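# Move the mislabeled office box into the door tote

## Task

The closed boxes on this office's desks each carry a FULL or EMPTY label, and exactly one of those labels is incorrect. Find that box and set it inside the tote near the door so that no part of it overhangs the tote's rim. Every other box must end up resting on the desk it came from. The robot must not tip over or finish leaning, or the task fails. Nothing may count as placed if it stays put only because the robot is still holding or propping it.

## Robot and tools

ROBOT. A Hello Robot Stretch 3 with one arm. It has a two-wheel base (0.33 m long, 0.34 m wide), a lift that rides up a mast, and a telescoping arm that sticks out to the robot's RIGHT side. The base cannot drive sideways. To move the gripper forward or back, drive the base. A turn on the spot pivots about the point midway between the drive wheels, 0.05 m behind the front edge. With the arm pulled in and the wrist folded, the robot sweeps a 0.28 m circle when turning. An unfolded wrist reaches past that circle.

FRAMES. The base frame has its origin on the floor between the drive wheels, x forward, y left, z up. Odometry is the base frame at the start of the scene. Heading is positive to the left, from -3.142 to 3.142. hand_pose is reported in the base frame, at the point where the closed fingertips meet.

execute_actions. Its argument is actions, a list run in order. An empty list just returns the current state and images. Each action can hold robot, steps and until. steps is an integer from 1 to 450, at 30 steps per second, default 1. {"steps": n} alone only waits. If any action is invalid or out of range, the whole call is rejected and nothing runs.

robot can take one command, a queue, or {"stop": true}. stop brakes everything and clears the queue. A command holds base, joints, contact_limits, or a mix. Base and joint motions start together and keep running across later actions and while you think.
- base: exactly one key. translate_m is a straight drive in metres, forward positive, at most 1 in size. rotate_rad is a turn in radians, left (counter-clockwise seen from above) positive, at most 3.2 in size. Both are offsets measured from where the base stands when that command begins.
- joints: absolute targets by name. Any joint you leave out keeps its current target. Ranges: lift_m 0 to 1.1 m (arm height); arm_m 0 to 0.52 m (extension); wrist_yaw_rad -1.345 to 4.42 (0 points along the arm, positive swings toward the front, 3.0 folds it over the base); wrist_pitch_rad -1.57 to 0.451 (0 level, negative tips the fingers down); wrist_roll_rad -2.911 to 2.911 (0 has the fingers side by side); gripper_m -0.089 to 0.179 (larger is wider; the real gap is about 0.007 m less when nearly shut and 0.025 m less when wide, and zero below 0.007); head_pan_rad -3.953 to 1.73 (0 forward, positive left, -1.57 looks along the arm); head_tilt_rad -1.53 to 0.419 (negative looks down).
- contact_limits: {"arm_m": e}, with e a motor effort in percent from 1 to 100, sent with an arm_m goal. Lower makes the arm stop sooner on contact.
- A queue is a list of up to 8 commands, each started once the one before finishes "done". {"pause_s": s} waits up to 15 s.
A new command takes over at once, discarding the rest of any older queue.

until ends an action early once every condition is met. {"robot": {"status": "ended"}} waits until nothing is moving and no queue runs. Fields can be compared, e.g. {"lift_m": [">", 0.3]}, with =, !=, <, <=, >, >=; statuses take a word or ["!=", "moving"]. {"any": {"status": "ended"}} fires when the first motion ends. Use status ended before trusting a position.

zoom_image. Arguments camera (head_camera, nav_camera or wrist_camera) and region [x0, y0, x1, y1] in pixels from the top-left corner, no bigger than 504 by 504. Images are head_camera 896x504, nav_camera 672x504 (fisheye), wrist_camera 644x364. The head pan and tilt aim both head cameras.

finished_scene. Argument scene, the number of the current scene. It is final, so wait until all motion has ended and the task is truly met.

RESULTS. base_status gives progress in brackets (distance so far of the goal). joint_status words: moving, done, off_target (stopped short, may still push), contact_stop (the lift or arm hit something and went slack), time_out, stopped, not_commanded, torque_fault (a wrist servo shut off for 10 s and takes no goals). robot.on_its_own appears when a goal changed without you, when a joint is slack or off, and when base_tilt shows a lean of 3 degrees or more. refused: and dropped: lines name rejected goals or cut-off queues, counting from 0. lidar_m gives 12 distances, sector 1 straight ahead and going counter-clockwise, at 0.17 m height. wrist_depth_mm and head_depth_mm are 7x7 depth grids. motor_effort is in percent, positive pushing toward higher values; wheel effort positive pushes forward.

SPEED. The base only drives fast (0.30 m/s, 1.9 rad/s) when stowed: lift_m under 0.30, arm_m under 0.03, wrist_yaw_rad over 2.54. Otherwise it is capped at 0.10 m/s and 0.63 rad/s.

GRIPPING. Close to a gripper_m value below the object's width; lower squeezes harder, but the stall guard can ease off so heavy or slick items slip. To release, open at least 0.02 beyond where the pads first touched. Neither the reading nor done proves you are holding anything; check the cameras.

SAFETY. Fold or unfold the wrist only with lift_m between 0.32 and 0.95, wrist_pitch_rad -0.4 and roll near 0; once folded, lift_m may go down to 0.25. When wrist_yaw_rad is below -0.4, keep wrist_pitch_rad at -0.5 or lower. Pushing the arm into something rigid with the gripper higher than about 0.45 m can tip the robot, and a second push after a contact_stop is worse. Do not drive while the gripper holds, hooks or presses on something fixed. If the base snags (especially reversing), undo the move in small steps; if tilted, pull the gripper free and, if still leaning, lower lift_m to about 0.2. Avoid dropping, slamming or hard hits, and let boxes settle before finishing. Loose objects may occasionally get nudged by outside forces.

Each tool is called as name(argument=value, ...) on one line, values as JSON.

## Session

execute_actions(actions=[])

Scene clock: 0.00 s.
robot.base_odometry: x=+0.000 y=+0.000 heading=+0.000 (m, m, rad; robot's odometry frame)
robot.turned_by_wheels: +0.000 (rad since the last result)
robot.turned_by_imu: +0.000 (rad since the last result)
robot.base_tilt: forward=+0.8 right=-0.8 (deg)
robot.lidar_m: 1.95 1.95 1.50 1.82 1.88 2.50 1.81 2.09 2.00 1.62 1.81 2.06
robot.head_depth_mm: 1520 2367 2367 2336 2301 2298 2142 / 1511 2360 2358 2329 2327 2332 2236 / 1741 2332 2335 2336 2301 2323 2236 / 1764 2326 2303 2315 2325 2329 2222 / 1751 2357 2318 2338 2322 2318 2232 / 1773 2364 2360 2307 2330 2299 2009 / 1774 2323 2355 2351 2322 2344 2178
robot.base_status: not_commanded
robot.joint_positions: lift_m=+0.549 arm_m=-0.001 wrist_yaw_rad=+2.927 wrist_pitch_rad=-0.503 wrist_roll_rad=-0.008 gripper_m=+0.037 head_pan_rad=-0.002 head_tilt_rad=+0.002
robot.joint_goals: lift_m=+0.549 arm_m=-0.001 wrist_yaw_rad=+2.927 wrist_pitch_rad=-0.503 wrist_roll_rad=-0.008 gripper_m=+0.037 head_pan_rad=-0.002 head_tilt_rad=+0.002
robot.joint_status: lift_m=not_commanded arm_m=not_commanded wrist_yaw_rad=not_commanded wrist_pitch_rad=not_commanded wrist_roll_rad=not_commanded gripper_m=not_commanded head_pan_rad=not_commanded head_tilt_rad=not_commanded
robot.measured_speeds: translate_m=+0.000 rotate_rad=+0.000 lift_m=+0.000 arm_m=+0.000 wrist_yaw_rad=+0.000 wrist_pitch_rad=+0.000 wrist_roll_rad=+0.000 head_pan_rad=+0.000 head_tilt_rad=+0.000
robot: refusals=0 queue=idle queue_left=0
robot.motor_effort: left_wheel=+0 right_wheel=-1 lift_m=+26 arm_m=-1 wrist_yaw_rad=+1 wrist_pitch_rad=+5 wrist_roll_rad=+0 gripper_m=-1 head_pan_rad=+1 head_tilt_rad=+0 (%)
robot.hand_pose: x=+0.0242 y=+0.0636 z=+0.5433 quat_wxyz=(+0.248, +0.697, +0.103, +0.665) (m; robot's base frame)
robot.wrist_depth_mm: - - - - - - - / - - - - - - - / - - - - - - - / 991 964 - - - - - / 823 820 - 877 907 900 929 / 707 727 728 754 755 769 800 / 629 649 669 668 662 690 672
pictures: head_camera (sideways: a quarter turn clockwise sets it upright), nav_camera (sideways: a quarter turn counterclockwise sets it upright), wrist_camera
Images, in order (width x height): head_camera 896x504, nav_camera 672x504, wrist_camera 644x364.

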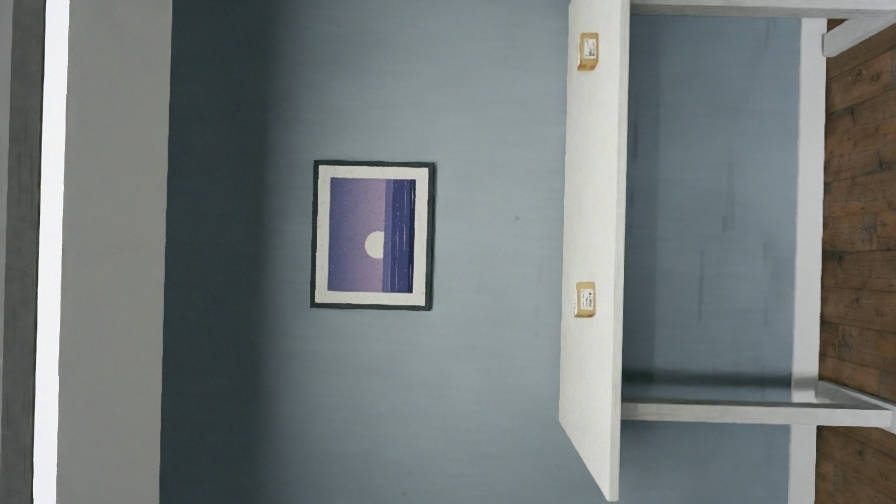

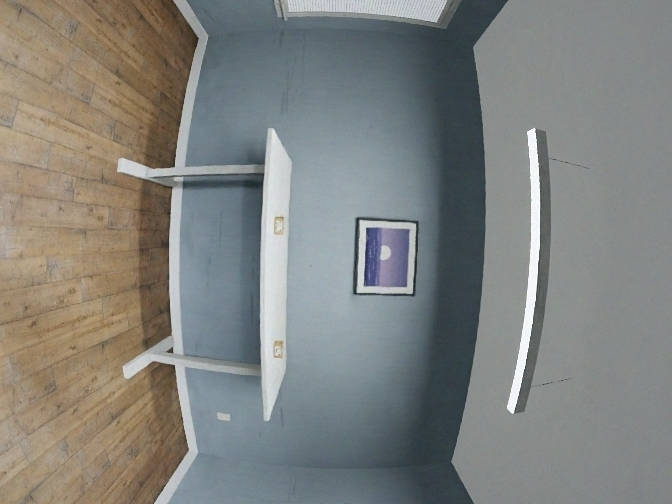

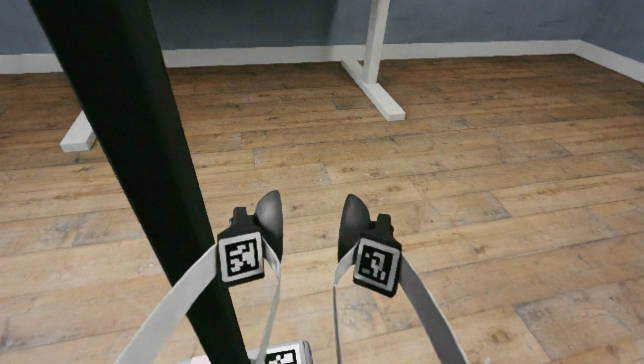

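execute_actions(actions=[{"robot":{"joints":{"head_pan_rad":1.57,"head_tilt_rad":-0.4}},"steps":90,"until":{"robot":{"status":"ended"}}}])

execute_actions(actions=[{"robot":{"joints":{"head_pan_rad":-1.57}},"steps":120,"until":{"robot":{"status":"ended"}}}])

execute_actions(actions=[{"robot":{"joints":{"head_pan_rad":-3.14}},"steps":120,"until":{"robot":{"status":"ended"}}}])

Scene clock: 2.07 s.
robot.base_odometry: x=+0.000 y=+0.000 heading=+0.000 (m, m, rad; robot's odometry frame)
robot.turned_by_wheels: +0.000 (rad since the last result)
robot.turned_by_imu: +0.000 (rad since the last result)
robot.base_tilt: forward=+0.8 right=-0.8 (deg)
robot.lidar_m: 1.95 1.95 1.50 1.82 1.87 2.50 1.81 2.09 2.00 1.63 1.80 2.07
robot.head_depth_mm: 1550 1655 1728 1473 2017 1677 1387 / 1542 1650 1745 1920 2075 1745 1387 / 1542 1655 1734 1917 2079 1749 1387 / 1539 1645 1737 1906 2059 1733 1384 / 1529 1660 1737 1915 2066 1745 1382 / 1546 1644 1726 1930 2062 1739 1385 / 1539 1657 1720 1908 2029 1677 1381
robot.base_status: not_commanded
robot.joint_positions: lift_m=+0.549 arm_m=-0.001 wrist_yaw_rad=+2.927 wrist_pitch_rad=-0.503 wrist_roll_rad=-0.008 gripper_m=+0.037 head_pan_rad=+1.563 head_tilt_rad=-0.395
robot.joint_goals: lift_m=+0.549 arm_m=-0.001 wrist_yaw_rad=+2.927 wrist_pitch_rad=-0.503 wrist_roll_rad=-0.008 gripper_m=+0.037 head_pan_rad=+1.570 head_tilt_rad=-0.400
robot.joint_status: lift_m=not_commanded arm_m=not_commanded wrist_yaw_rad=not_commanded wrist_pitch_rad=not_commanded wrist_roll_rad=not_commanded gripper_m=not_commanded head_pan_rad=done head_tilt_rad=done
robot.measured_speeds: translate_m=+0.000 rotate_rad=+0.000 lift_m=+0.000 arm_m=+0.000 wrist_yaw_rad=+0.000 wrist_pitch_rad=+0.000 wrist_roll_rad=+0.000 head_pan_rad=+0.000 head_tilt_rad=+0.000
robot: refusals=0 queue=done queue_left=0
robot.motor_effort: left_wheel=+0(0) right_wheel=-1(1) lift_m=+25(26) arm_m=-2(0) wrist_yaw_rad=+0(1) wrist_pitch_rad=+4(5) wrist_roll_rad=+0(0) gripper_m=+0(1) head_pan_rad=+3(36) head_tilt_rad=-2(17) (%)
robot.hand_pose: x=+0.0242 y=+0.0636 z=+0.5433 quat_wxyz=(+0.248, +0.697, +0.103, +0.665) (m; robot's base frame)
robot.wrist_depth_mm: - - - - - - - / - - - - - - - / - - - - - - - / - - - - - - - / 819 842 - 866 897 905 918 / 749 734 723 763 776 765 797 / 624 642 655 660 663 672 707
pictures: head_camera (sideways: a quarter turn clockwise sets it upright), nav_camera (sideways: a quarter turn counterclockwise sets it upright), wrist_camera
Images, in order (width x height): head_camera 896x504, nav_camera 672x504, wrist_camera 644x364.

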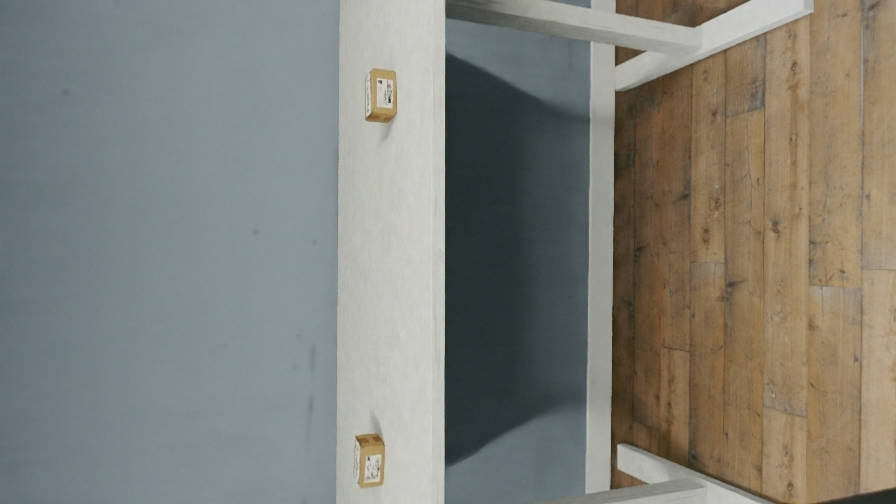

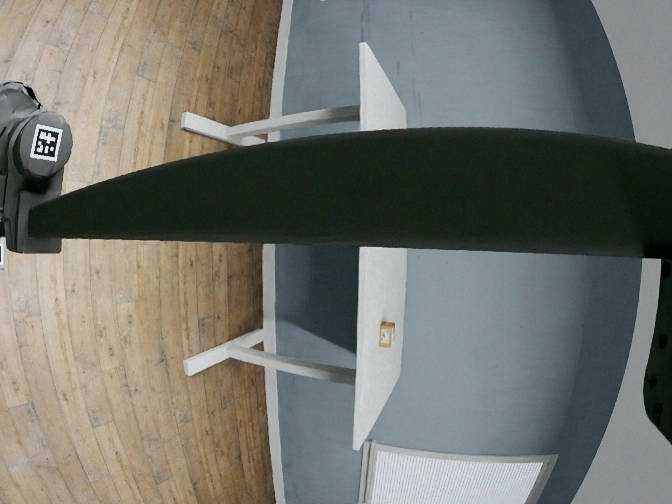

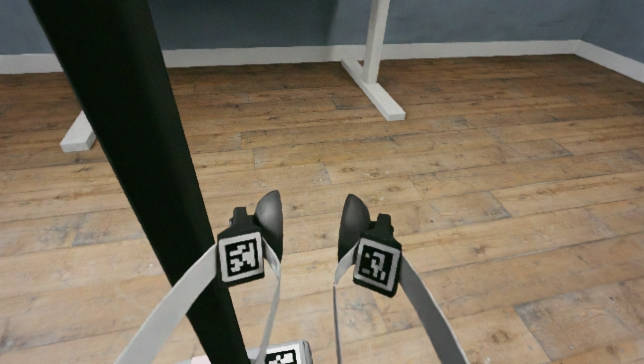

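Scene clock: 4.07 s.
robot.base_odometry: x=+0.000 y=+0.000 heading=+0.000 (m, m, rad; robot's odometry frame)
robot.turned_by_wheels: +0.000 (rad since the last result)
robot.turned_by_imu: +0.000 (rad since the last result)
robot.base_tilt: forward=+0.8 right=-0.8 (deg)
robot.lidar_m: 1.95 1.95 1.49 1.82 1.88 2.51 1.81 2.09 2.00 1.62 1.81 2.07
robot.head_depth_mm: 1631 1732 1867 2007 2152 1738 1395 / 1636 1752 1879 2040 2156 1765 1402 / 1641 1785 1893 2054 2179 1732 1393 / 1608 1737 1863 2033 2147 1747 1389 / 1595 1721 1829 1996 2097 1737 1375 / 1591 1694 1844 2005 2094 1720 1386 / 1587 1707 1835 1987 2085 1725 1378
robot.base_status: not_commanded
robot.joint_positions: lift_m=+0.549 arm_m=-0.001 wrist_yaw_rad=+2.927 wrist_pitch_rad=-0.503 wrist_roll_rad=-0.008 gripper_m=+0.037 head_pan_rad=-1.563 head_tilt_rad=-0.395
robot.joint_goals: lift_m=+0.549 arm_m=-0.001 wrist_yaw_rad=+2.927 wrist_pitch_rad=-0.503 wrist_roll_rad=-0.008 gripper_m=+0.037 head_pan_rad=-1.570 head_tilt_rad=-0.400
robot.joint_status: lift_m=not_commanded arm_m=not_commanded wrist_yaw_rad=not_commanded wrist_pitch_rad=not_commanded wrist_roll_rad=not_commanded gripper_m=not_commanded head_pan_rad=done head_tilt_rad=done
robot.measured_speeds: translate_m=+0.000 rotate_rad=+0.000 lift_m=+0.000 arm_m=+0.000 wrist_yaw_rad=+0.000 wrist_pitch_rad=+0.000 wrist_roll_rad=+0.000 head_pan_rad=+0.000 head_tilt_rad=+0.000
robot: refusals=0 queue=done queue_left=0
robot.motor_effort: left_wheel=+0(0) right_wheel=-1(1) lift_m=+26(25) arm_m=-3(1) wrist_yaw_rad=+0(1) wrist_pitch_rad=+5(5) wrist_roll_rad=+0(0) gripper_m=+0(0) head_pan_rad=-3(34) head_tilt_rad=-2(2) (%)
robot.hand_pose: x=+0.0242 y=+0.0636 z=+0.5433 quat_wxyz=(+0.248, +0.697, +0.103, +0.665) (m; robot's base frame)
robot.wrist_depth_mm: - - - - - - - / - - - - - - - / - - - - - - - / 995 992 - - - - - / 826 861 - 890 907 906 941 / 721 732 721 739 763 769 789 / 635 646 656 662 673 668 674
pictures: head_camera (sideways: a quarter turn clockwise sets it upright), nav_camera (sideways: a quarter turn counterclockwise sets it upright), wrist_camera
Images, in order (width x height): head_camera 896x504, nav_camera 672x504, wrist_camera 644x364.

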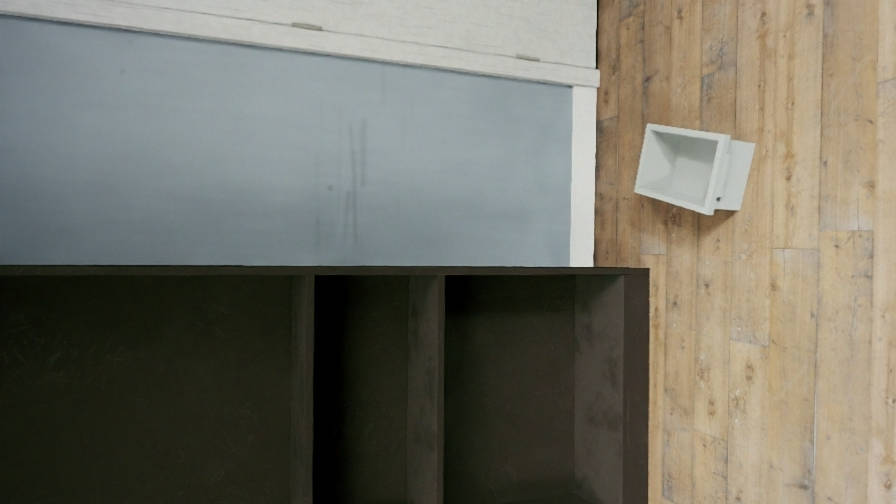

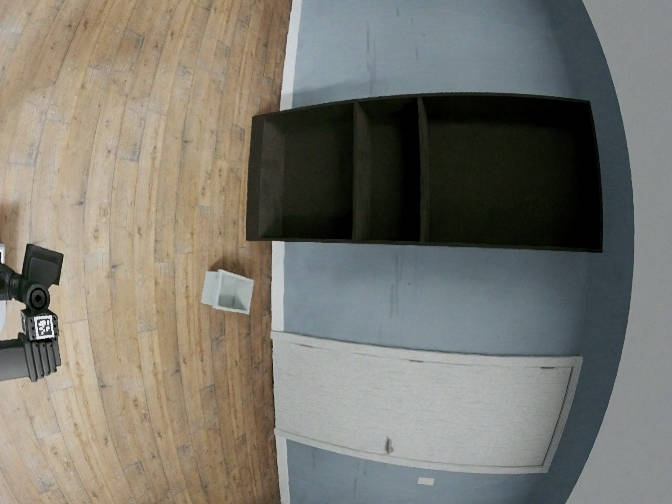

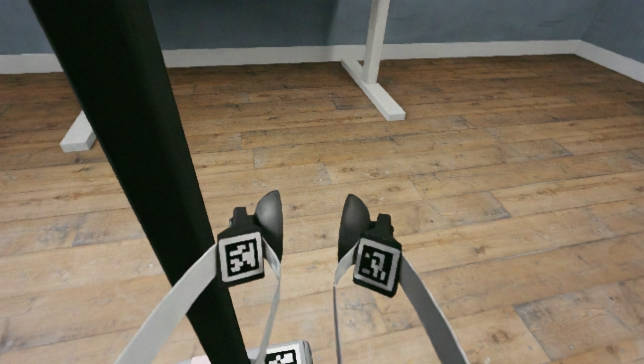

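Scene clock: 5.40 s.
robot.base_odometry: x=+0.000 y=+0.000 heading=+0.000 (m, m, rad; robot's odometry frame)
robot.turned_by_wheels: +0.000 (rad since the last result)
robot.turned_by_imu: +0.000 (rad since the last result)
robot.base_tilt: forward=+0.8 right=-0.8 (deg)
robot.lidar_m: 1.95 1.95 1.49 1.82 1.87 2.50 1.81 2.09 2.00 1.62 1.81 2.06
robot.head_depth_mm: 2025 2190 2323 2509 2363 1757 1391 / 2015 2182 2308 2516 2268 1751 1386 / 2041 2174 2277 2480 2256 1748 1390 / 2066 2216 2275 2544 2234 1742 1388 / 2065 2187 2301 2559 2329 1726 1391 / 2047 2209 2302 2566 2333 1741 1382 / 2062 2191 2309 2551 2242 1729 1379
robot.base_status: not_commanded
robot.joint_positions: lift_m=+0.549 arm_m=-0.001 wrist_yaw_rad=+2.927 wrist_pitch_rad=-0.503 wrist_roll_rad=-0.008 gripper_m=+0.037 head_pan_rad=-3.133 head_tilt_rad=-0.395
robot.joint_goals: lift_m=+0.549 arm_m=-0.001 wrist_yaw_rad=+2.927 wrist_pitch_rad=-0.503 wrist_roll_rad=-0.008 gripper_m=+0.037 head_pan_rad=-3.140 head_tilt_rad=-0.400
robot.joint_status: lift_m=not_commanded arm_m=not_commanded wrist_yaw_rad=not_commanded wrist_pitch_rad=not_commanded wrist_roll_rad=not_commanded gripper_m=not_commanded head_pan_rad=done head_tilt_rad=done
robot.measured_speeds: translate_m=+0.000 rotate_rad=+0.000 lift_m=+0.000 arm_m=+0.000 wrist_yaw_rad=+0.000 wrist_pitch_rad=+0.000 wrist_roll_rad=+0.000 head_pan_rad=+0.000 head_tilt_rad=+0.000
robot: refusals=0 queue=done queue_left=0
robot.motor_effort: left_wheel=+0(0) right_wheel=-1(1) lift_m=+26(26) arm_m=-2(1) wrist_yaw_rad=+0(1) wrist_pitch_rad=+6(5) wrist_roll_rad=+0(0) gripper_m=-1(1) head_pan_rad=-3(35) head_tilt_rad=-2(2) (%)
robot.hand_pose: x=+0.0242 y=+0.0636 z=+0.5433 quat_wxyz=(+0.248, +0.697, +0.103, +0.665) (m; robot's base frame)
robot.wrist_depth_mm: - - - - - - - / - - - - - - - / - - - - - - - / 967 980 - - - - - / 835 851 - 911 896 889 941 / 716 712 721 746 766 772 782 / 631 649 651 653 666 678 685
pictures: head_camera (sideways: a quarter turn clockwise sets it upright), nav_camera (sideways: a quarter turn counterclockwise sets it upright), wrist_camera
Images, in order (width x height): head_camera 896x504, nav_camera 672x504, wrist_camera 644x364.

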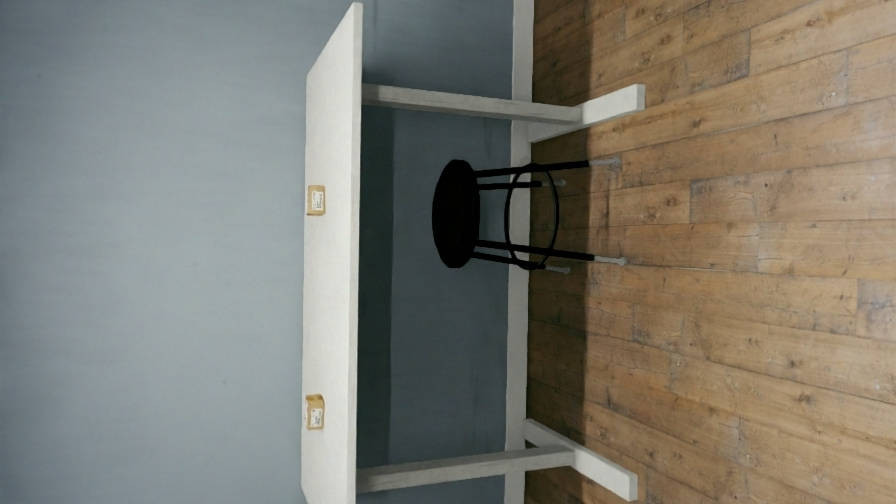

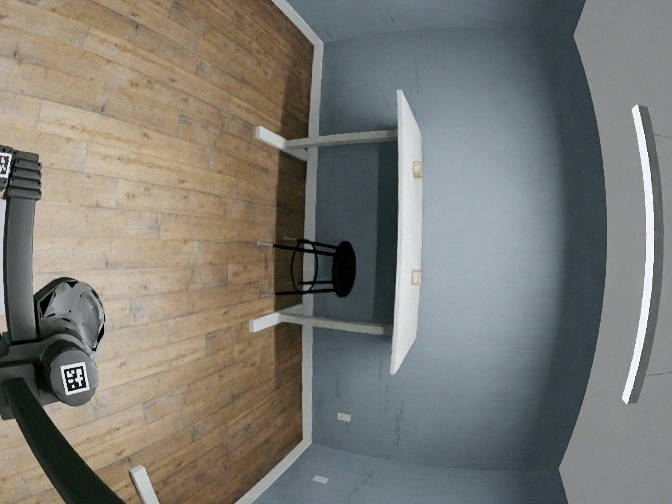

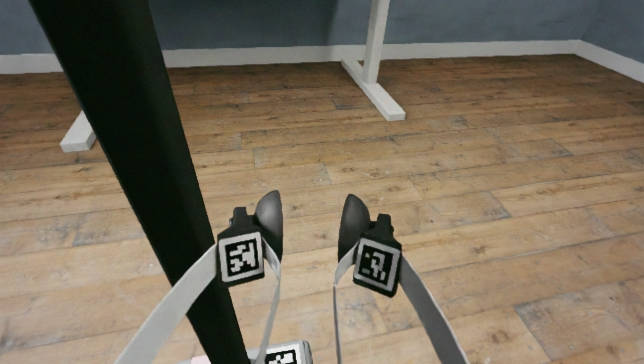

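execute_actions(actions=[{"robot":[{"joints":{"lift_m":0.28,"head_pan_rad":-1.57,"head_tilt_rad":-0.6}},{"base":{"translate_m":0.9}},{"base":{"translate_m":0.45}},{"base":{"rotate_rad":1.571}},{"joints":{"lift_m":0.9,"wrist_pitch_rad":-0.4},"base":{"translate_m":0.15}},{"joints":{"wrist_yaw_rad":0,"gripper_m":0.17}},{"joints":{"wrist_pitch_rad":0}}],"steps":450,"until":{"robot":{"status":"ended"}}},{"steps":300,"until":{"robot":{"status":"ended"}}}])

Scene clock: 31.63 s.
robot.base_odometry: x=+1.350 y=+0.150 heading=+1.571 (m, m, rad; robot's odometry frame)
robot.turned_by_wheels: +1.571 (rad since the last result)
robot.turned_by_imu: +2.568 (rad since the last result)
robot.base_tilt: forward=+0.9 right=-0.8 (deg)
robot.lidar_m: 2.06 3.09 3.38 2.22 2.17 1.19 1.14 1.07 0.64 1.39 1.58 1.31
robot.head_depth_mm: 1122 1203 1285 1285 479 408 - / 1246 1336 1457 1551 477 1417 - / 1410 1533 1695 1901 523 - - / 1570 1724 1928 2145 1812 1461 1191 / 1485 1639 1812 2049 1803 1422 1219 / 1396 1523 1695 1902 1820 1453 1211 / 1327 1450 1584 1768 1808 1451 1212
robot.base_status: done (translate_m +0.1500 of +0.1500)
robot.joint_positions: lift_m=+0.900 arm_m=-0.001 wrist_yaw_rad=+0.014 wrist_pitch_rad=-0.493 wrist_roll_rad=+0.029 gripper_m=+0.170 head_pan_rad=-1.575 head_tilt_rad=-0.599
robot.joint_goals: lift_m=+0.900 arm_m=-0.001 wrist_yaw_rad=+0.000 wrist_pitch_rad=-0.400 wrist_roll_rad=+0.029 gripper_m=+0.170 head_pan_rad=-1.570 head_tilt_rad=-0.600
robot.joint_status: lift_m=done arm_m=not_commanded wrist_yaw_rad=done wrist_pitch_rad=done wrist_roll_rad=not_commanded gripper_m=moving head_pan_rad=done head_tilt_rad=done
robot.measured_speeds: translate_m=+0.000 rotate_rad=+0.000 lift_m=+0.000 arm_m=+0.000 wrist_yaw_rad=+0.000 wrist_pitch_rad=+0.000 wrist_roll_rad=+0.000 head_pan_rad=+0.000 head_tilt_rad=+0.000
robot: refusals=0 queue=running queue_left=1
robot.motor_effort: left_wheel=+3(78) right_wheel=-5(26) lift_m=+31(42) arm_m=-2(5) wrist_yaw_rad=-10(85) wrist_pitch_rad=+34(89) wrist_roll_rad=-12(36) gripper_m=+6(100) head_pan_rad=+2(33) head_tilt_rad=-1(12) (%)
robot.hand_pose: x=-0.0185 y=-0.3586 z=+0.8959 quat_wxyz=(+0.677, +0.175, -0.694, -0.171) (m; robot's base frame)
robot.wrist_depth_mm: - - - - - 760 306 / - - - - 199 200 202 / - - - - 157 149 151 / - - - - - 125 120 / - - - - - 119 104 / - - - - - - 103 / 987 - - - - 968 886
pictures: head_camera (sideways: a quarter turn clockwise sets it upright), nav_camera (sideways: a quarter turn counterclockwise sets it upright), wrist_camera
Images, in order (width x height): head_camera 896x504, nav_camera 672x504, wrist_camera 644x364.

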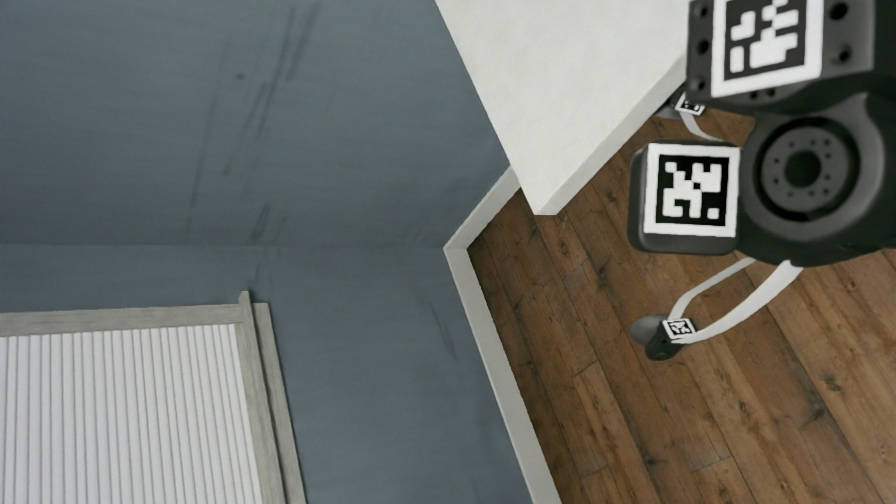

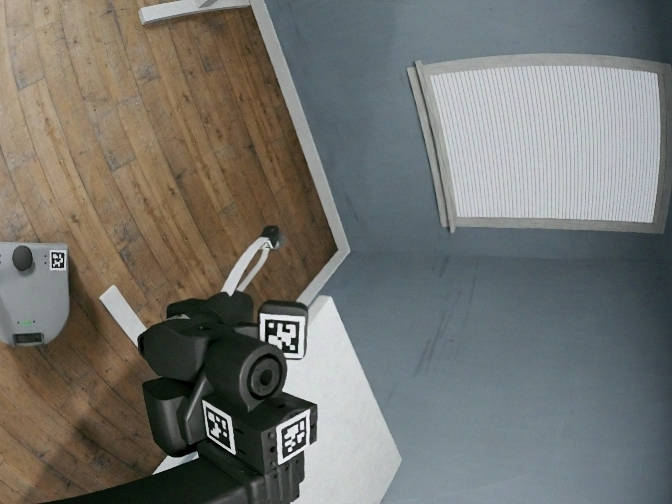

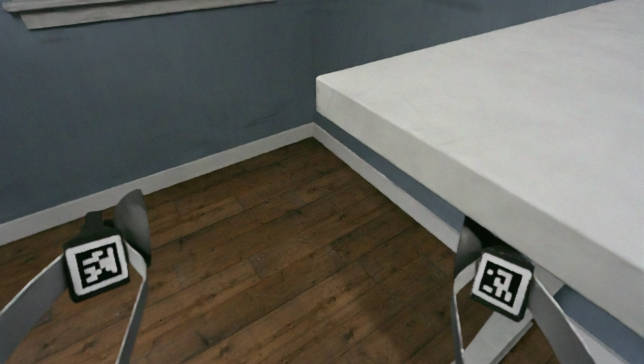

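execute_actions(actions=[{"robot":[{"joints":{"wrist_yaw_rad":1.0,"gripper_m":0.05}},{"joints":{"lift_m":1.08,"wrist_pitch_rad":0}},{"base":{"rotate_rad":-1.0}}],"steps":400,"until":{"robot":{"status":"ended"}}}])

Scene clock: 38.73 s.
robot.base_odometry: x=+1.350 y=+0.150 heading=+0.571 (m, m, rad; robot's odometry frame)
robot.turned_by_wheels: -1.000 (rad since the last result)
robot.turned_by_imu: -1.009 (rad since the last result)
robot.base_tilt: forward=+0.8 right=-0.9 (deg)
robot.lidar_m: 1.59 1.31 2.15 3.05 3.20 2.21 1.89 1.18 1.13 1.07 0.64 1.45
robot.head_depth_mm: 870 - - - - 409 1210 / 866 - - - - 1343 1222 / 865 - - - - 870 1213 / 870 964 913 689 - 408 1212 / 872 961 915 - - 396 1213 / 861 - - - - 407 1142 / 863 - - - 447 407 1213
robot.base_status: done (rotate_rad -0.9998 of -1.0000)
robot.joint_positions: lift_m=+1.080 arm_m=-0.001 wrist_yaw_rad=+0.998 wrist_pitch_rad=-0.025 wrist_roll_rad=-0.003 gripper_m=+0.050 head_pan_rad=-1.575 head_tilt_rad=-0.599
robot.joint_goals: lift_m=+1.080 arm_m=-0.001 wrist_yaw_rad=+1.000 wrist_pitch_rad=+0.000 wrist_roll_rad=-0.003 gripper_m=+0.050 head_pan_rad=-1.570 head_tilt_rad=-0.600
robot.joint_status: lift_m=done arm_m=not_commanded wrist_yaw_rad=done wrist_pitch_rad=done wrist_roll_rad=not_commanded gripper_m=done head_pan_rad=done head_tilt_rad=done
robot.measured_speeds: translate_m=+0.000 rotate_rad=+0.000 lift_m=+0.000 arm_m=+0.000 wrist_yaw_rad=+0.000 wrist_pitch_rad=+0.000 wrist_roll_rad=+0.000 head_pan_rad=+0.000 head_tilt_rad=+0.000
robot: refusals=0 queue=done queue_left=0
robot.motor_effort: left_wheel=+3(7) right_wheel=-3(7) lift_m=+28(31) arm_m=-1(1) wrist_yaw_rad=+2(11) wrist_pitch_rad=+9(34) wrist_roll_rad=-2(12) gripper_m=+1(81) head_pan_rad=+2(2) head_tilt_rad=-1(1) (%)
robot.hand_pose: x=+0.1934 y=-0.2829 z=+1.1881 quat_wxyz=(+0.626, +0.346, -0.615, +0.331) (m; robot's base frame)
robot.wrist_depth_mm: - - - - - 768 644 / - - - - - 802 666 / - - - - - 814 665 / - - - - - 811 673 / - - - - - 831 673 / - - - - 579 577 591 / - - - 432 433 447 457
pictures: head_camera (sideways: a quarter turn clockwise sets it upright), nav_camera (sideways: a quarter turn counterclockwise sets it upright), wrist_camera
Images, in order (width x height): head_camera 896x504, nav_camera 672x504, wrist_camera 644x364.

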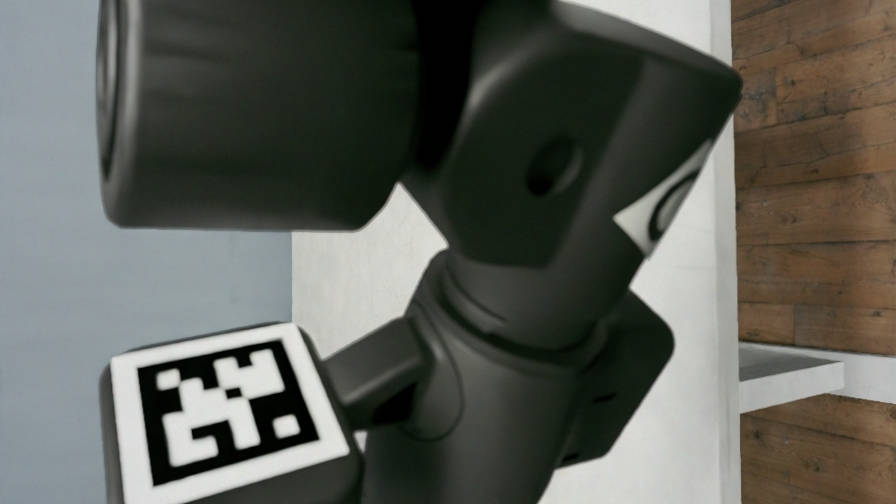

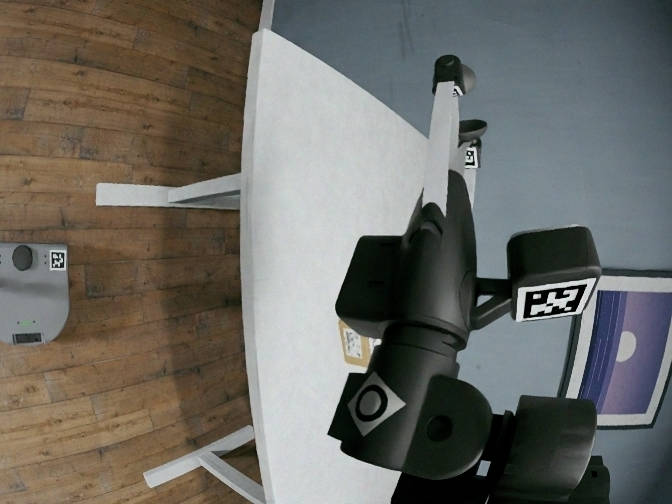

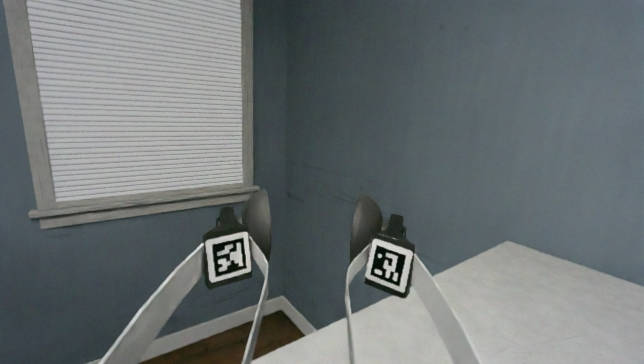

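execute_actions(actions=[{"robot":{"joints":{"wrist_yaw_rad":0,"gripper_m":0.17,"wrist_pitch_rad":-0.4},"base":{"translate_m":-0.22}},"steps":400,"until":{"robot":{"status":"ended"}}}])

Scene clock: 42.33 s.
robot.base_odometry: x=+1.165 y=+0.031 heading=+0.571 (m, m, rad; robot's odometry frame)
robot.turned_by_wheels: +0.000 (rad since the last result)
robot.turned_by_imu: -0.001 (rad since the last result)
robot.base_tilt: forward=+0.8 right=-0.9 (deg)
robot.lidar_m: 1.81 1.50 2.31 3.01 2.89 1.98 1.67 1.01 1.06 1.08 0.75 1.46
robot.head_depth_mm: 873 - - - - - 1219 / 871 - - - - - 1185 / 871 - - - - - 1187 / 887 983 919 691 478 1347 1217 / 879 983 915 644 477 420 1215 / 878 975 919 547 478 420 1205 / 881 975 914 627 477 420 1161
robot.base_status: done (translate_m -0.2200 of -0.2200)
robot.joint_positions: lift_m=+1.080 arm_m=-0.001 wrist_yaw_rad=+0.002 wrist_pitch_rad=-0.414 wrist_roll_rad=-0.004 gripper_m=+0.170 head_pan_rad=-1.575 head_tilt_rad=-0.599
robot.joint_goals: lift_m=+1.080 arm_m=-0.001 wrist_yaw_rad=+0.000 wrist_pitch_rad=-0.400 wrist_roll_rad=-0.004 gripper_m=+0.170 head_pan_rad=-1.570 head_tilt_rad=-0.600
robot.joint_status: lift_m=done arm_m=not_commanded wrist_yaw_rad=done wrist_pitch_rad=done wrist_roll_rad=not_commanded gripper_m=done head_pan_rad=done head_tilt_rad=done
robot.measured_speeds: translate_m=+0.000 rotate_rad=+0.000 lift_m=+0.000 arm_m=+0.000 wrist_yaw_rad=+0.000 wrist_pitch_rad=+0.000 wrist_roll_rad=+0.000 head_pan_rad=+0.000 head_tilt_rad=+0.000
robot: refusals=0 queue=done queue_left=0
robot.motor_effort: left_wheel=+3(5) right_wheel=-3(5) lift_m=+28(28) arm_m=-1(2) wrist_yaw_rad=-2(4) wrist_pitch_rad=+5(9) wrist_roll_rad=-1(2) gripper_m=+0(85) head_pan_rad=+2(3) head_tilt_rad=-1(0) (%)
robot.hand_pose: x=-0.0210 y=-0.3692 z=+1.0935 quat_wxyz=(+0.694, +0.147, -0.690, -0.145) (m; robot's base frame)
robot.wrist_depth_mm: 742 751 750 760 767 759 776 / 765 808 809 800 822 826 837 / 553 569 589 592 614 635 669 / 428 450 449 464 469 498 493 / 356 320 340 371 379 397 387 / - 301 309 311 317 - 325 / 259 263 265 268 270 274 282
pictures: head_camera (sideways: a quarter turn clockwise sets it upright), nav_camera (sideways: a quarter turn counterclockwise sets it upright), wrist_camera
Images, in order (width x height): head_camera 896x504, nav_camera 672x504, wrist_camera 644x364.

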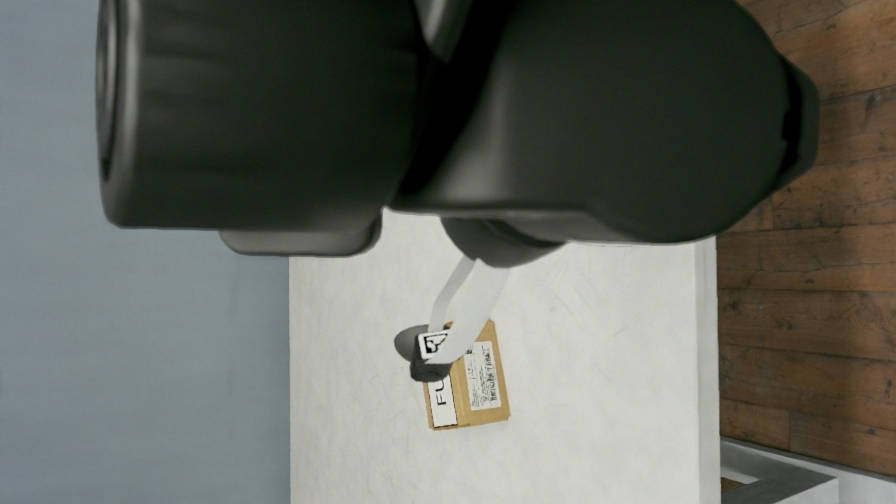

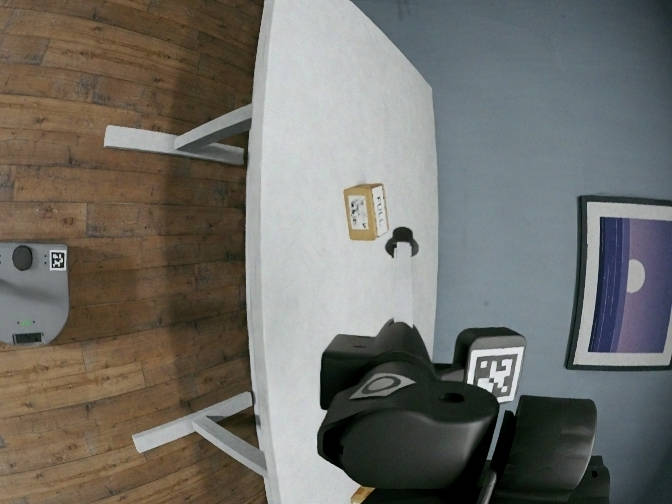

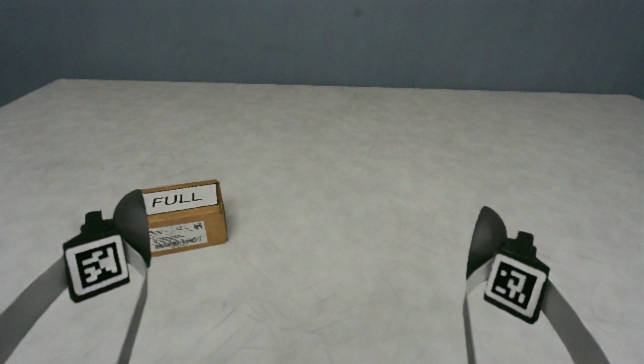

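execute_actions(actions=[{"robot":[{"base":{"translate_m":0.16}},{"joints":{"arm_m":0.08,"lift_m":1.05}}],"steps":400,"until":{"robot":{"status":"ended"}}}])

Scene clock: 47.67 s.
robot.base_odometry: x=+1.300 y=+0.118 heading=+0.571 (m, m, rad; robot's odometry frame)
robot.turned_by_wheels: +0.000 (rad since the last result)
robot.turned_by_imu: +0.000 (rad since the last result)
robot.base_tilt: forward=+0.8 right=-0.8 (deg)
robot.lidar_m: 1.65 1.36 2.21 3.05 3.13 2.15 1.83 1.14 1.13 1.07 0.66 1.45
robot.head_depth_mm: 875 - - - 455 410 1213 / 879 955 - - 463 408 1227 / 873 945 - - 448 408 1219 / 878 967 917 627 479 409 1220 / 874 966 922 603 478 408 1209 / 880 971 916 629 477 408 1146 / 872 965 915 627 478 407 1212
robot.base_status: done (translate_m +0.1600 of +0.1600)
robot.joint_positions: lift_m=+1.050 arm_m=+0.080 wrist_yaw_rad=+0.002 wrist_pitch_rad=-0.415 wrist_roll_rad=-0.004 gripper_m=+0.170 head_pan_rad=-1.575 head_tilt_rad=-0.599
robot.joint_goals: lift_m=+1.050 arm_m=+0.080 wrist_yaw_rad=+0.000 wrist_pitch_rad=-0.400 wrist_roll_rad=-0.004 gripper_m=+0.170 head_pan_rad=-1.570 head_tilt_rad=-0.600
robot.joint_status: lift_m=done arm_m=done wrist_yaw_rad=done wrist_pitch_rad=done wrist_roll_rad=not_commanded gripper_m=done head_pan_rad=done head_tilt_rad=done
robot.measured_speeds: translate_m=+0.000 rotate_rad=+0.000 lift_m=+0.000 arm_m=+0.000 wrist_yaw_rad=+0.000 wrist_pitch_rad=+0.000 wrist_roll_rad=+0.000 head_pan_rad=+0.000 head_tilt_rad=+0.000
robot: refusals=0 queue=done queue_left=0
robot.motor_effort: left_wheel=+3(7) right_wheel=-3(3) lift_m=+23(29) arm_m=+3(2) wrist_yaw_rad=-1(2) wrist_pitch_rad=+6(6) wrist_roll_rad=-1(1) gripper_m=+0(1) head_pan_rad=+2(2) head_tilt_rad=+0(0) (%)
robot.hand_pose: x=-0.0211 y=-0.4493 z=+1.0634 quat_wxyz=(+0.694, +0.147, -0.690, -0.145) (m; robot's base frame)
robot.wrist_depth_mm: 652 684 684 674 687 696 693 / 715 718 730 711 718 753 752 / 485 502 520 530 541 570 579 / 383 395 398 407 413 426 435 / 318 320 323 258 336 355 348 / - 261 271 235 275 - 289 / 229 233 235 237 241 244 247
pictures: head_camera (sideways: a quarter turn clockwise sets it upright), nav_camera (sideways: a quarter turn counterclockwise sets it upright), wrist_camera
Images, in order (width x height): head_camera 896x504, nav_camera 672x504, wrist_camera 644x364.

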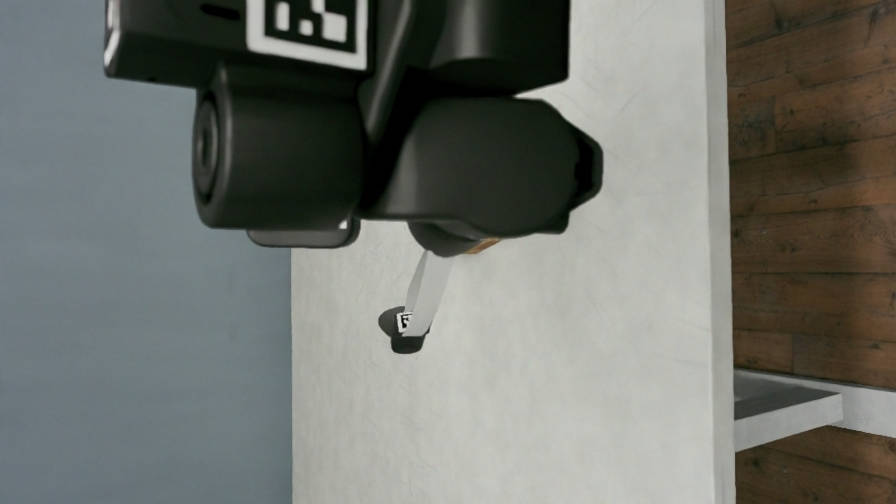

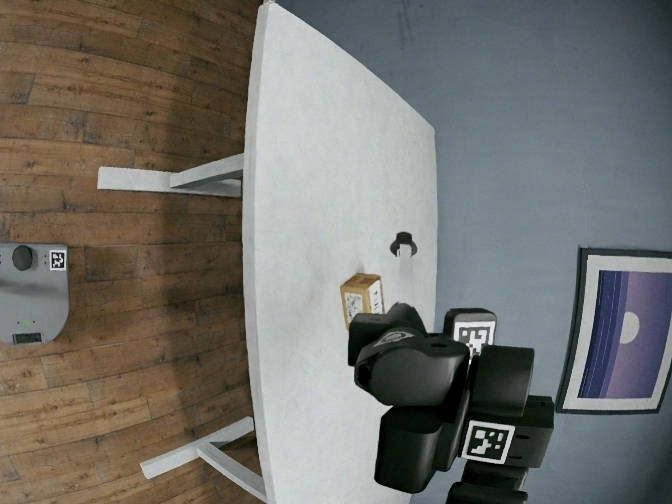

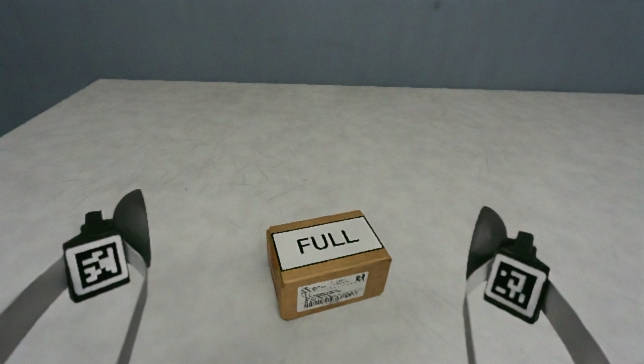

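execute_actions(actions=[{"robot":[{"joints":{"arm_m":0.1,"lift_m":1.0}}],"steps":400,"until":{"robot":{"status":"ended"}}}])

Scene clock: 49.73 s.
robot.base_odometry: x=+1.300 y=+0.118 heading=+0.571 (m, m, rad; robot's odometry frame)
robot.turned_by_wheels: +0.000 (rad since the last result)
robot.turned_by_imu: +0.000 (rad since the last result)
robot.base_tilt: forward=+0.8 right=-0.8 (deg)
robot.lidar_m: 1.65 1.37 2.22 3.03 3.12 2.15 1.82 1.14 1.13 1.07 0.67 1.45
robot.head_depth_mm: 883 977 - - - 408 1206 / 882 972 - - - 408 1212 / 878 970 1011 - - 409 1216 / 876 973 980 657 470 409 1216 / 874 974 915 629 477 408 1221 / 875 967 919 628 478 408 1146 / 872 964 918 628 476 408 1214
robot.base_status: done (translate_m +0.1600 of +0.1600)
robot.joint_positions: lift_m=+1.000 arm_m=+0.100 wrist_yaw_rad=+0.002 wrist_pitch_rad=-0.416 wrist_roll_rad=-0.004 gripper_m=+0.170 head_pan_rad=-1.575 head_tilt_rad=-0.599
robot.joint_goals: lift_m=+1.000 arm_m=+0.100 wrist_yaw_rad=+0.000 wrist_pitch_rad=-0.400 wrist_roll_rad=-0.004 gripper_m=+0.170 head_pan_rad=-1.570 head_tilt_rad=-0.600
robot.joint_status: lift_m=done arm_m=done wrist_yaw_rad=done wrist_pitch_rad=done wrist_roll_rad=not_commanded gripper_m=done head_pan_rad=done head_tilt_rad=done
robot.measured_speeds: translate_m=+0.000 rotate_rad=+0.000 lift_m=+0.000 arm_m=+0.000 wrist_yaw_rad=+0.000 wrist_pitch_rad=+0.000 wrist_roll_rad=+0.000 head_pan_rad=+0.000 head_tilt_rad=+0.000
robot: refusals=0 queue=done queue_left=0
robot.motor_effort: left_wheel=+3(2) right_wheel=-3(3) lift_m=+23(23) arm_m=+1(1) wrist_yaw_rad=-1(2) wrist_pitch_rad=+6(5) wrist_roll_rad=-1(2) gripper_m=+0(0) head_pan_rad=+2(3) head_tilt_rad=-1(0) (%)
robot.hand_pose: x=-0.0211 y=-0.4693 z=+1.0133 quat_wxyz=(+0.694, +0.147, -0.690, -0.145) (m; robot's base frame)
robot.wrist_depth_mm: 648 648 662 680 661 681 696 / 545 558 582 590 642 658 707 / 381 398 408 415 428 445 464 / 300 307 314 318 324 334 344 / 247 251 253 189 245 280 275 / - 207 212 201 218 - 228 / 181 182 185 187 190 191 195
pictures: head_camera (sideways: a quarter turn clockwise sets it upright), nav_camera (sideways: a quarter turn counterclockwise sets it upright), wrist_camera
Images, in order (width x height): head_camera 896x504, nav_camera 672x504, wrist_camera 644x364.

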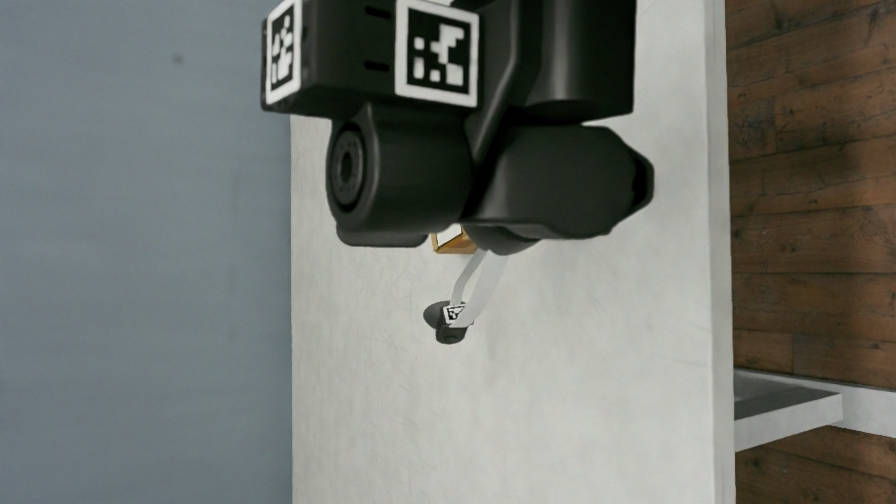

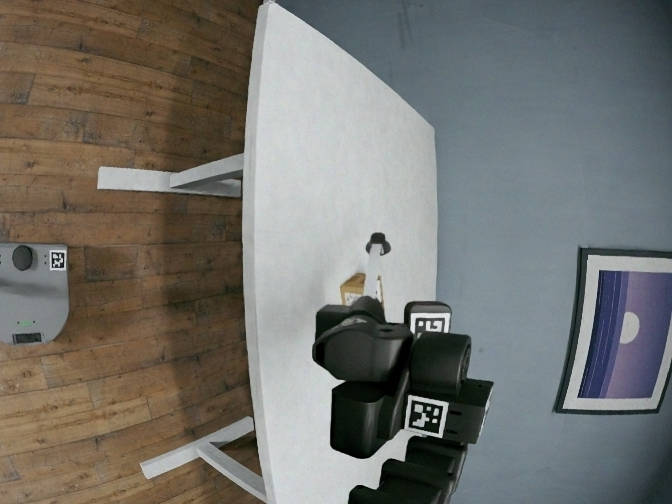

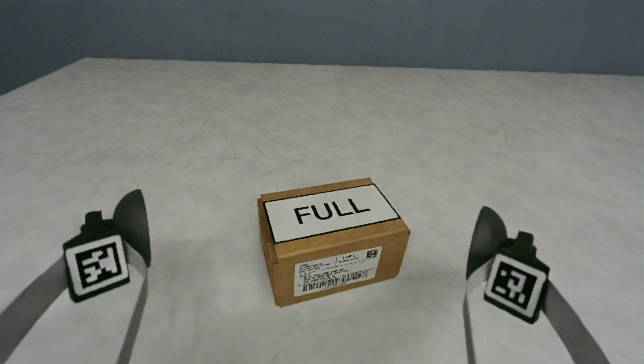

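Extend, grip, lift.

execute_actions(actions=[{"robot":[{"joints":{"arm_m":0.15,"lift_m":0.98}},{"joints":{"gripper_m":0.04}},{"joints":{"lift_m":1.02}},{"pause_s":0.7}],"steps":400,"until":{"robot":{"status":"ended"}}}])

Scene clock: 55.47 s.
robot.base_odometry: x=+1.300 y=+0.118 heading=+0.571 (m, m, rad; robot's odometry frame)
robot.turned_by_wheels: +0.000 (rad since the last result)
robot.turned_by_imu: +0.000 (rad since the last result)
robot.base_tilt: forward=+0.9 right=-0.9 (deg)
robot.lidar_m: 1.65 1.36 2.22 3.03 3.12 2.15 1.82 1.14 1.13 1.07 0.67 1.45
robot.head_depth_mm: 880 946 - - 479 410 1213 / 878 944 - - 478 408 1226 / 872 962 - - 478 408 1214 / 879 972 916 579 477 408 1221 / 875 970 915 627 478 407 1213 / 871 973 911 629 477 408 1151 / 874 961 908 628 477 408 1218
robot.base_status: done (translate_m +0.1600 of +0.1600)
robot.joint_positions: lift_m=+1.020 arm_m=+0.150 wrist_yaw_rad=-0.001 wrist_pitch_rad=-0.436 wrist_roll_rad=-0.005 gripper_m=+0.049 head_pan_rad=-1.575 head_tilt_rad=-0.599
robot.joint_goals: lift_m=+1.020 arm_m=+0.150 wrist_yaw_rad=+0.000 wrist_pitch_rad=-0.400 wrist_roll_rad=-0.005 gripper_m=+0.050 head_pan_rad=-1.570 head_tilt_rad=-0.600
robot.joint_status: lift_m=done arm_m=done wrist_yaw_rad=done wrist_pitch_rad=done wrist_roll_rad=not_commanded gripper_m=done head_pan_rad=done head_tilt_rad=done
robot.measured_speeds: translate_m=+0.000 rotate_rad=+0.000 lift_m=+0.000 arm_m=+0.000 wrist_yaw_rad=+0.000 wrist_pitch_rad=+0.000 wrist_roll_rad=+0.000 head_pan_rad=+0.000 head_tilt_rad=+0.000
robot: refusals=0 queue=done queue_left=0
robot.on_its_own: gripper_m is held at +0.050, not at your +0.040, by its stall guard, which is still easing
robot.motor_effort: left_wheel=+3(3) right_wheel=-3(3) lift_m=+29(30) arm_m=+2(1) wrist_yaw_rad=+1(1) wrist_pitch_rad=+13(13) wrist_roll_rad=-1(2) gripper_m=-6(99) head_pan_rad=+2(2) head_tilt_rad=-1(0) (%)
robot.hand_pose: x=-0.0217 y=-0.5168 z=+1.0286 quat_wxyz=(+0.692, +0.153, -0.688, -0.153) (m; robot's base frame)
robot.wrist_depth_mm: 602 607 614 626 628 639 639 / 591 579 581 612 632 680 663 / 404 410 424 438 447 466 475 / 320 326 332 335 344 352 359 / 263 268 158 160 273 288 292 / 226 221 139 137 146 245 245 / 200 196 140 151 201 207 209
pictures: head_camera (sideways: a quarter turn clockwise sets it upright), nav_camera (sideways: a quarter turn counterclockwise sets it upright), wrist_camera
Images, in order (width x height): head_camera 896x504, nav_camera 672x504, wrist_camera 644x364.

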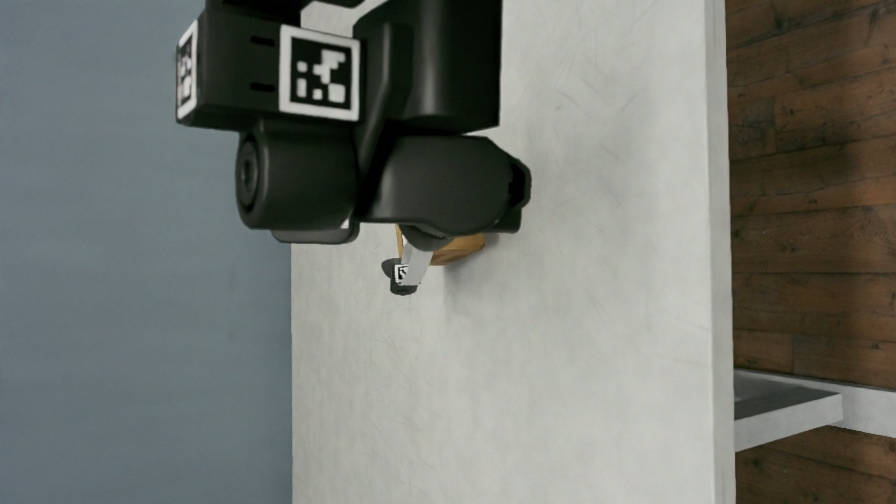

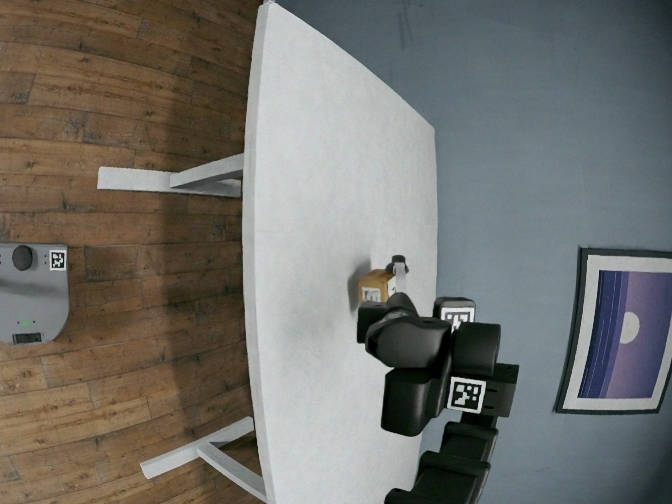

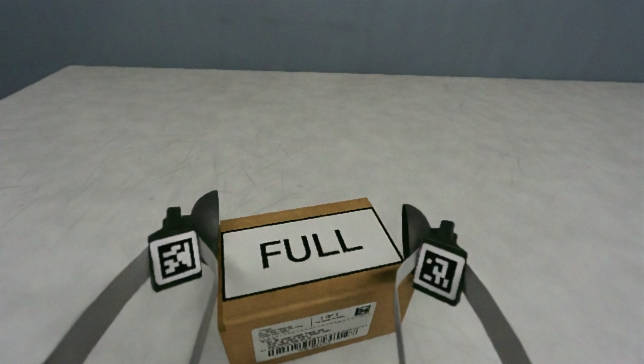

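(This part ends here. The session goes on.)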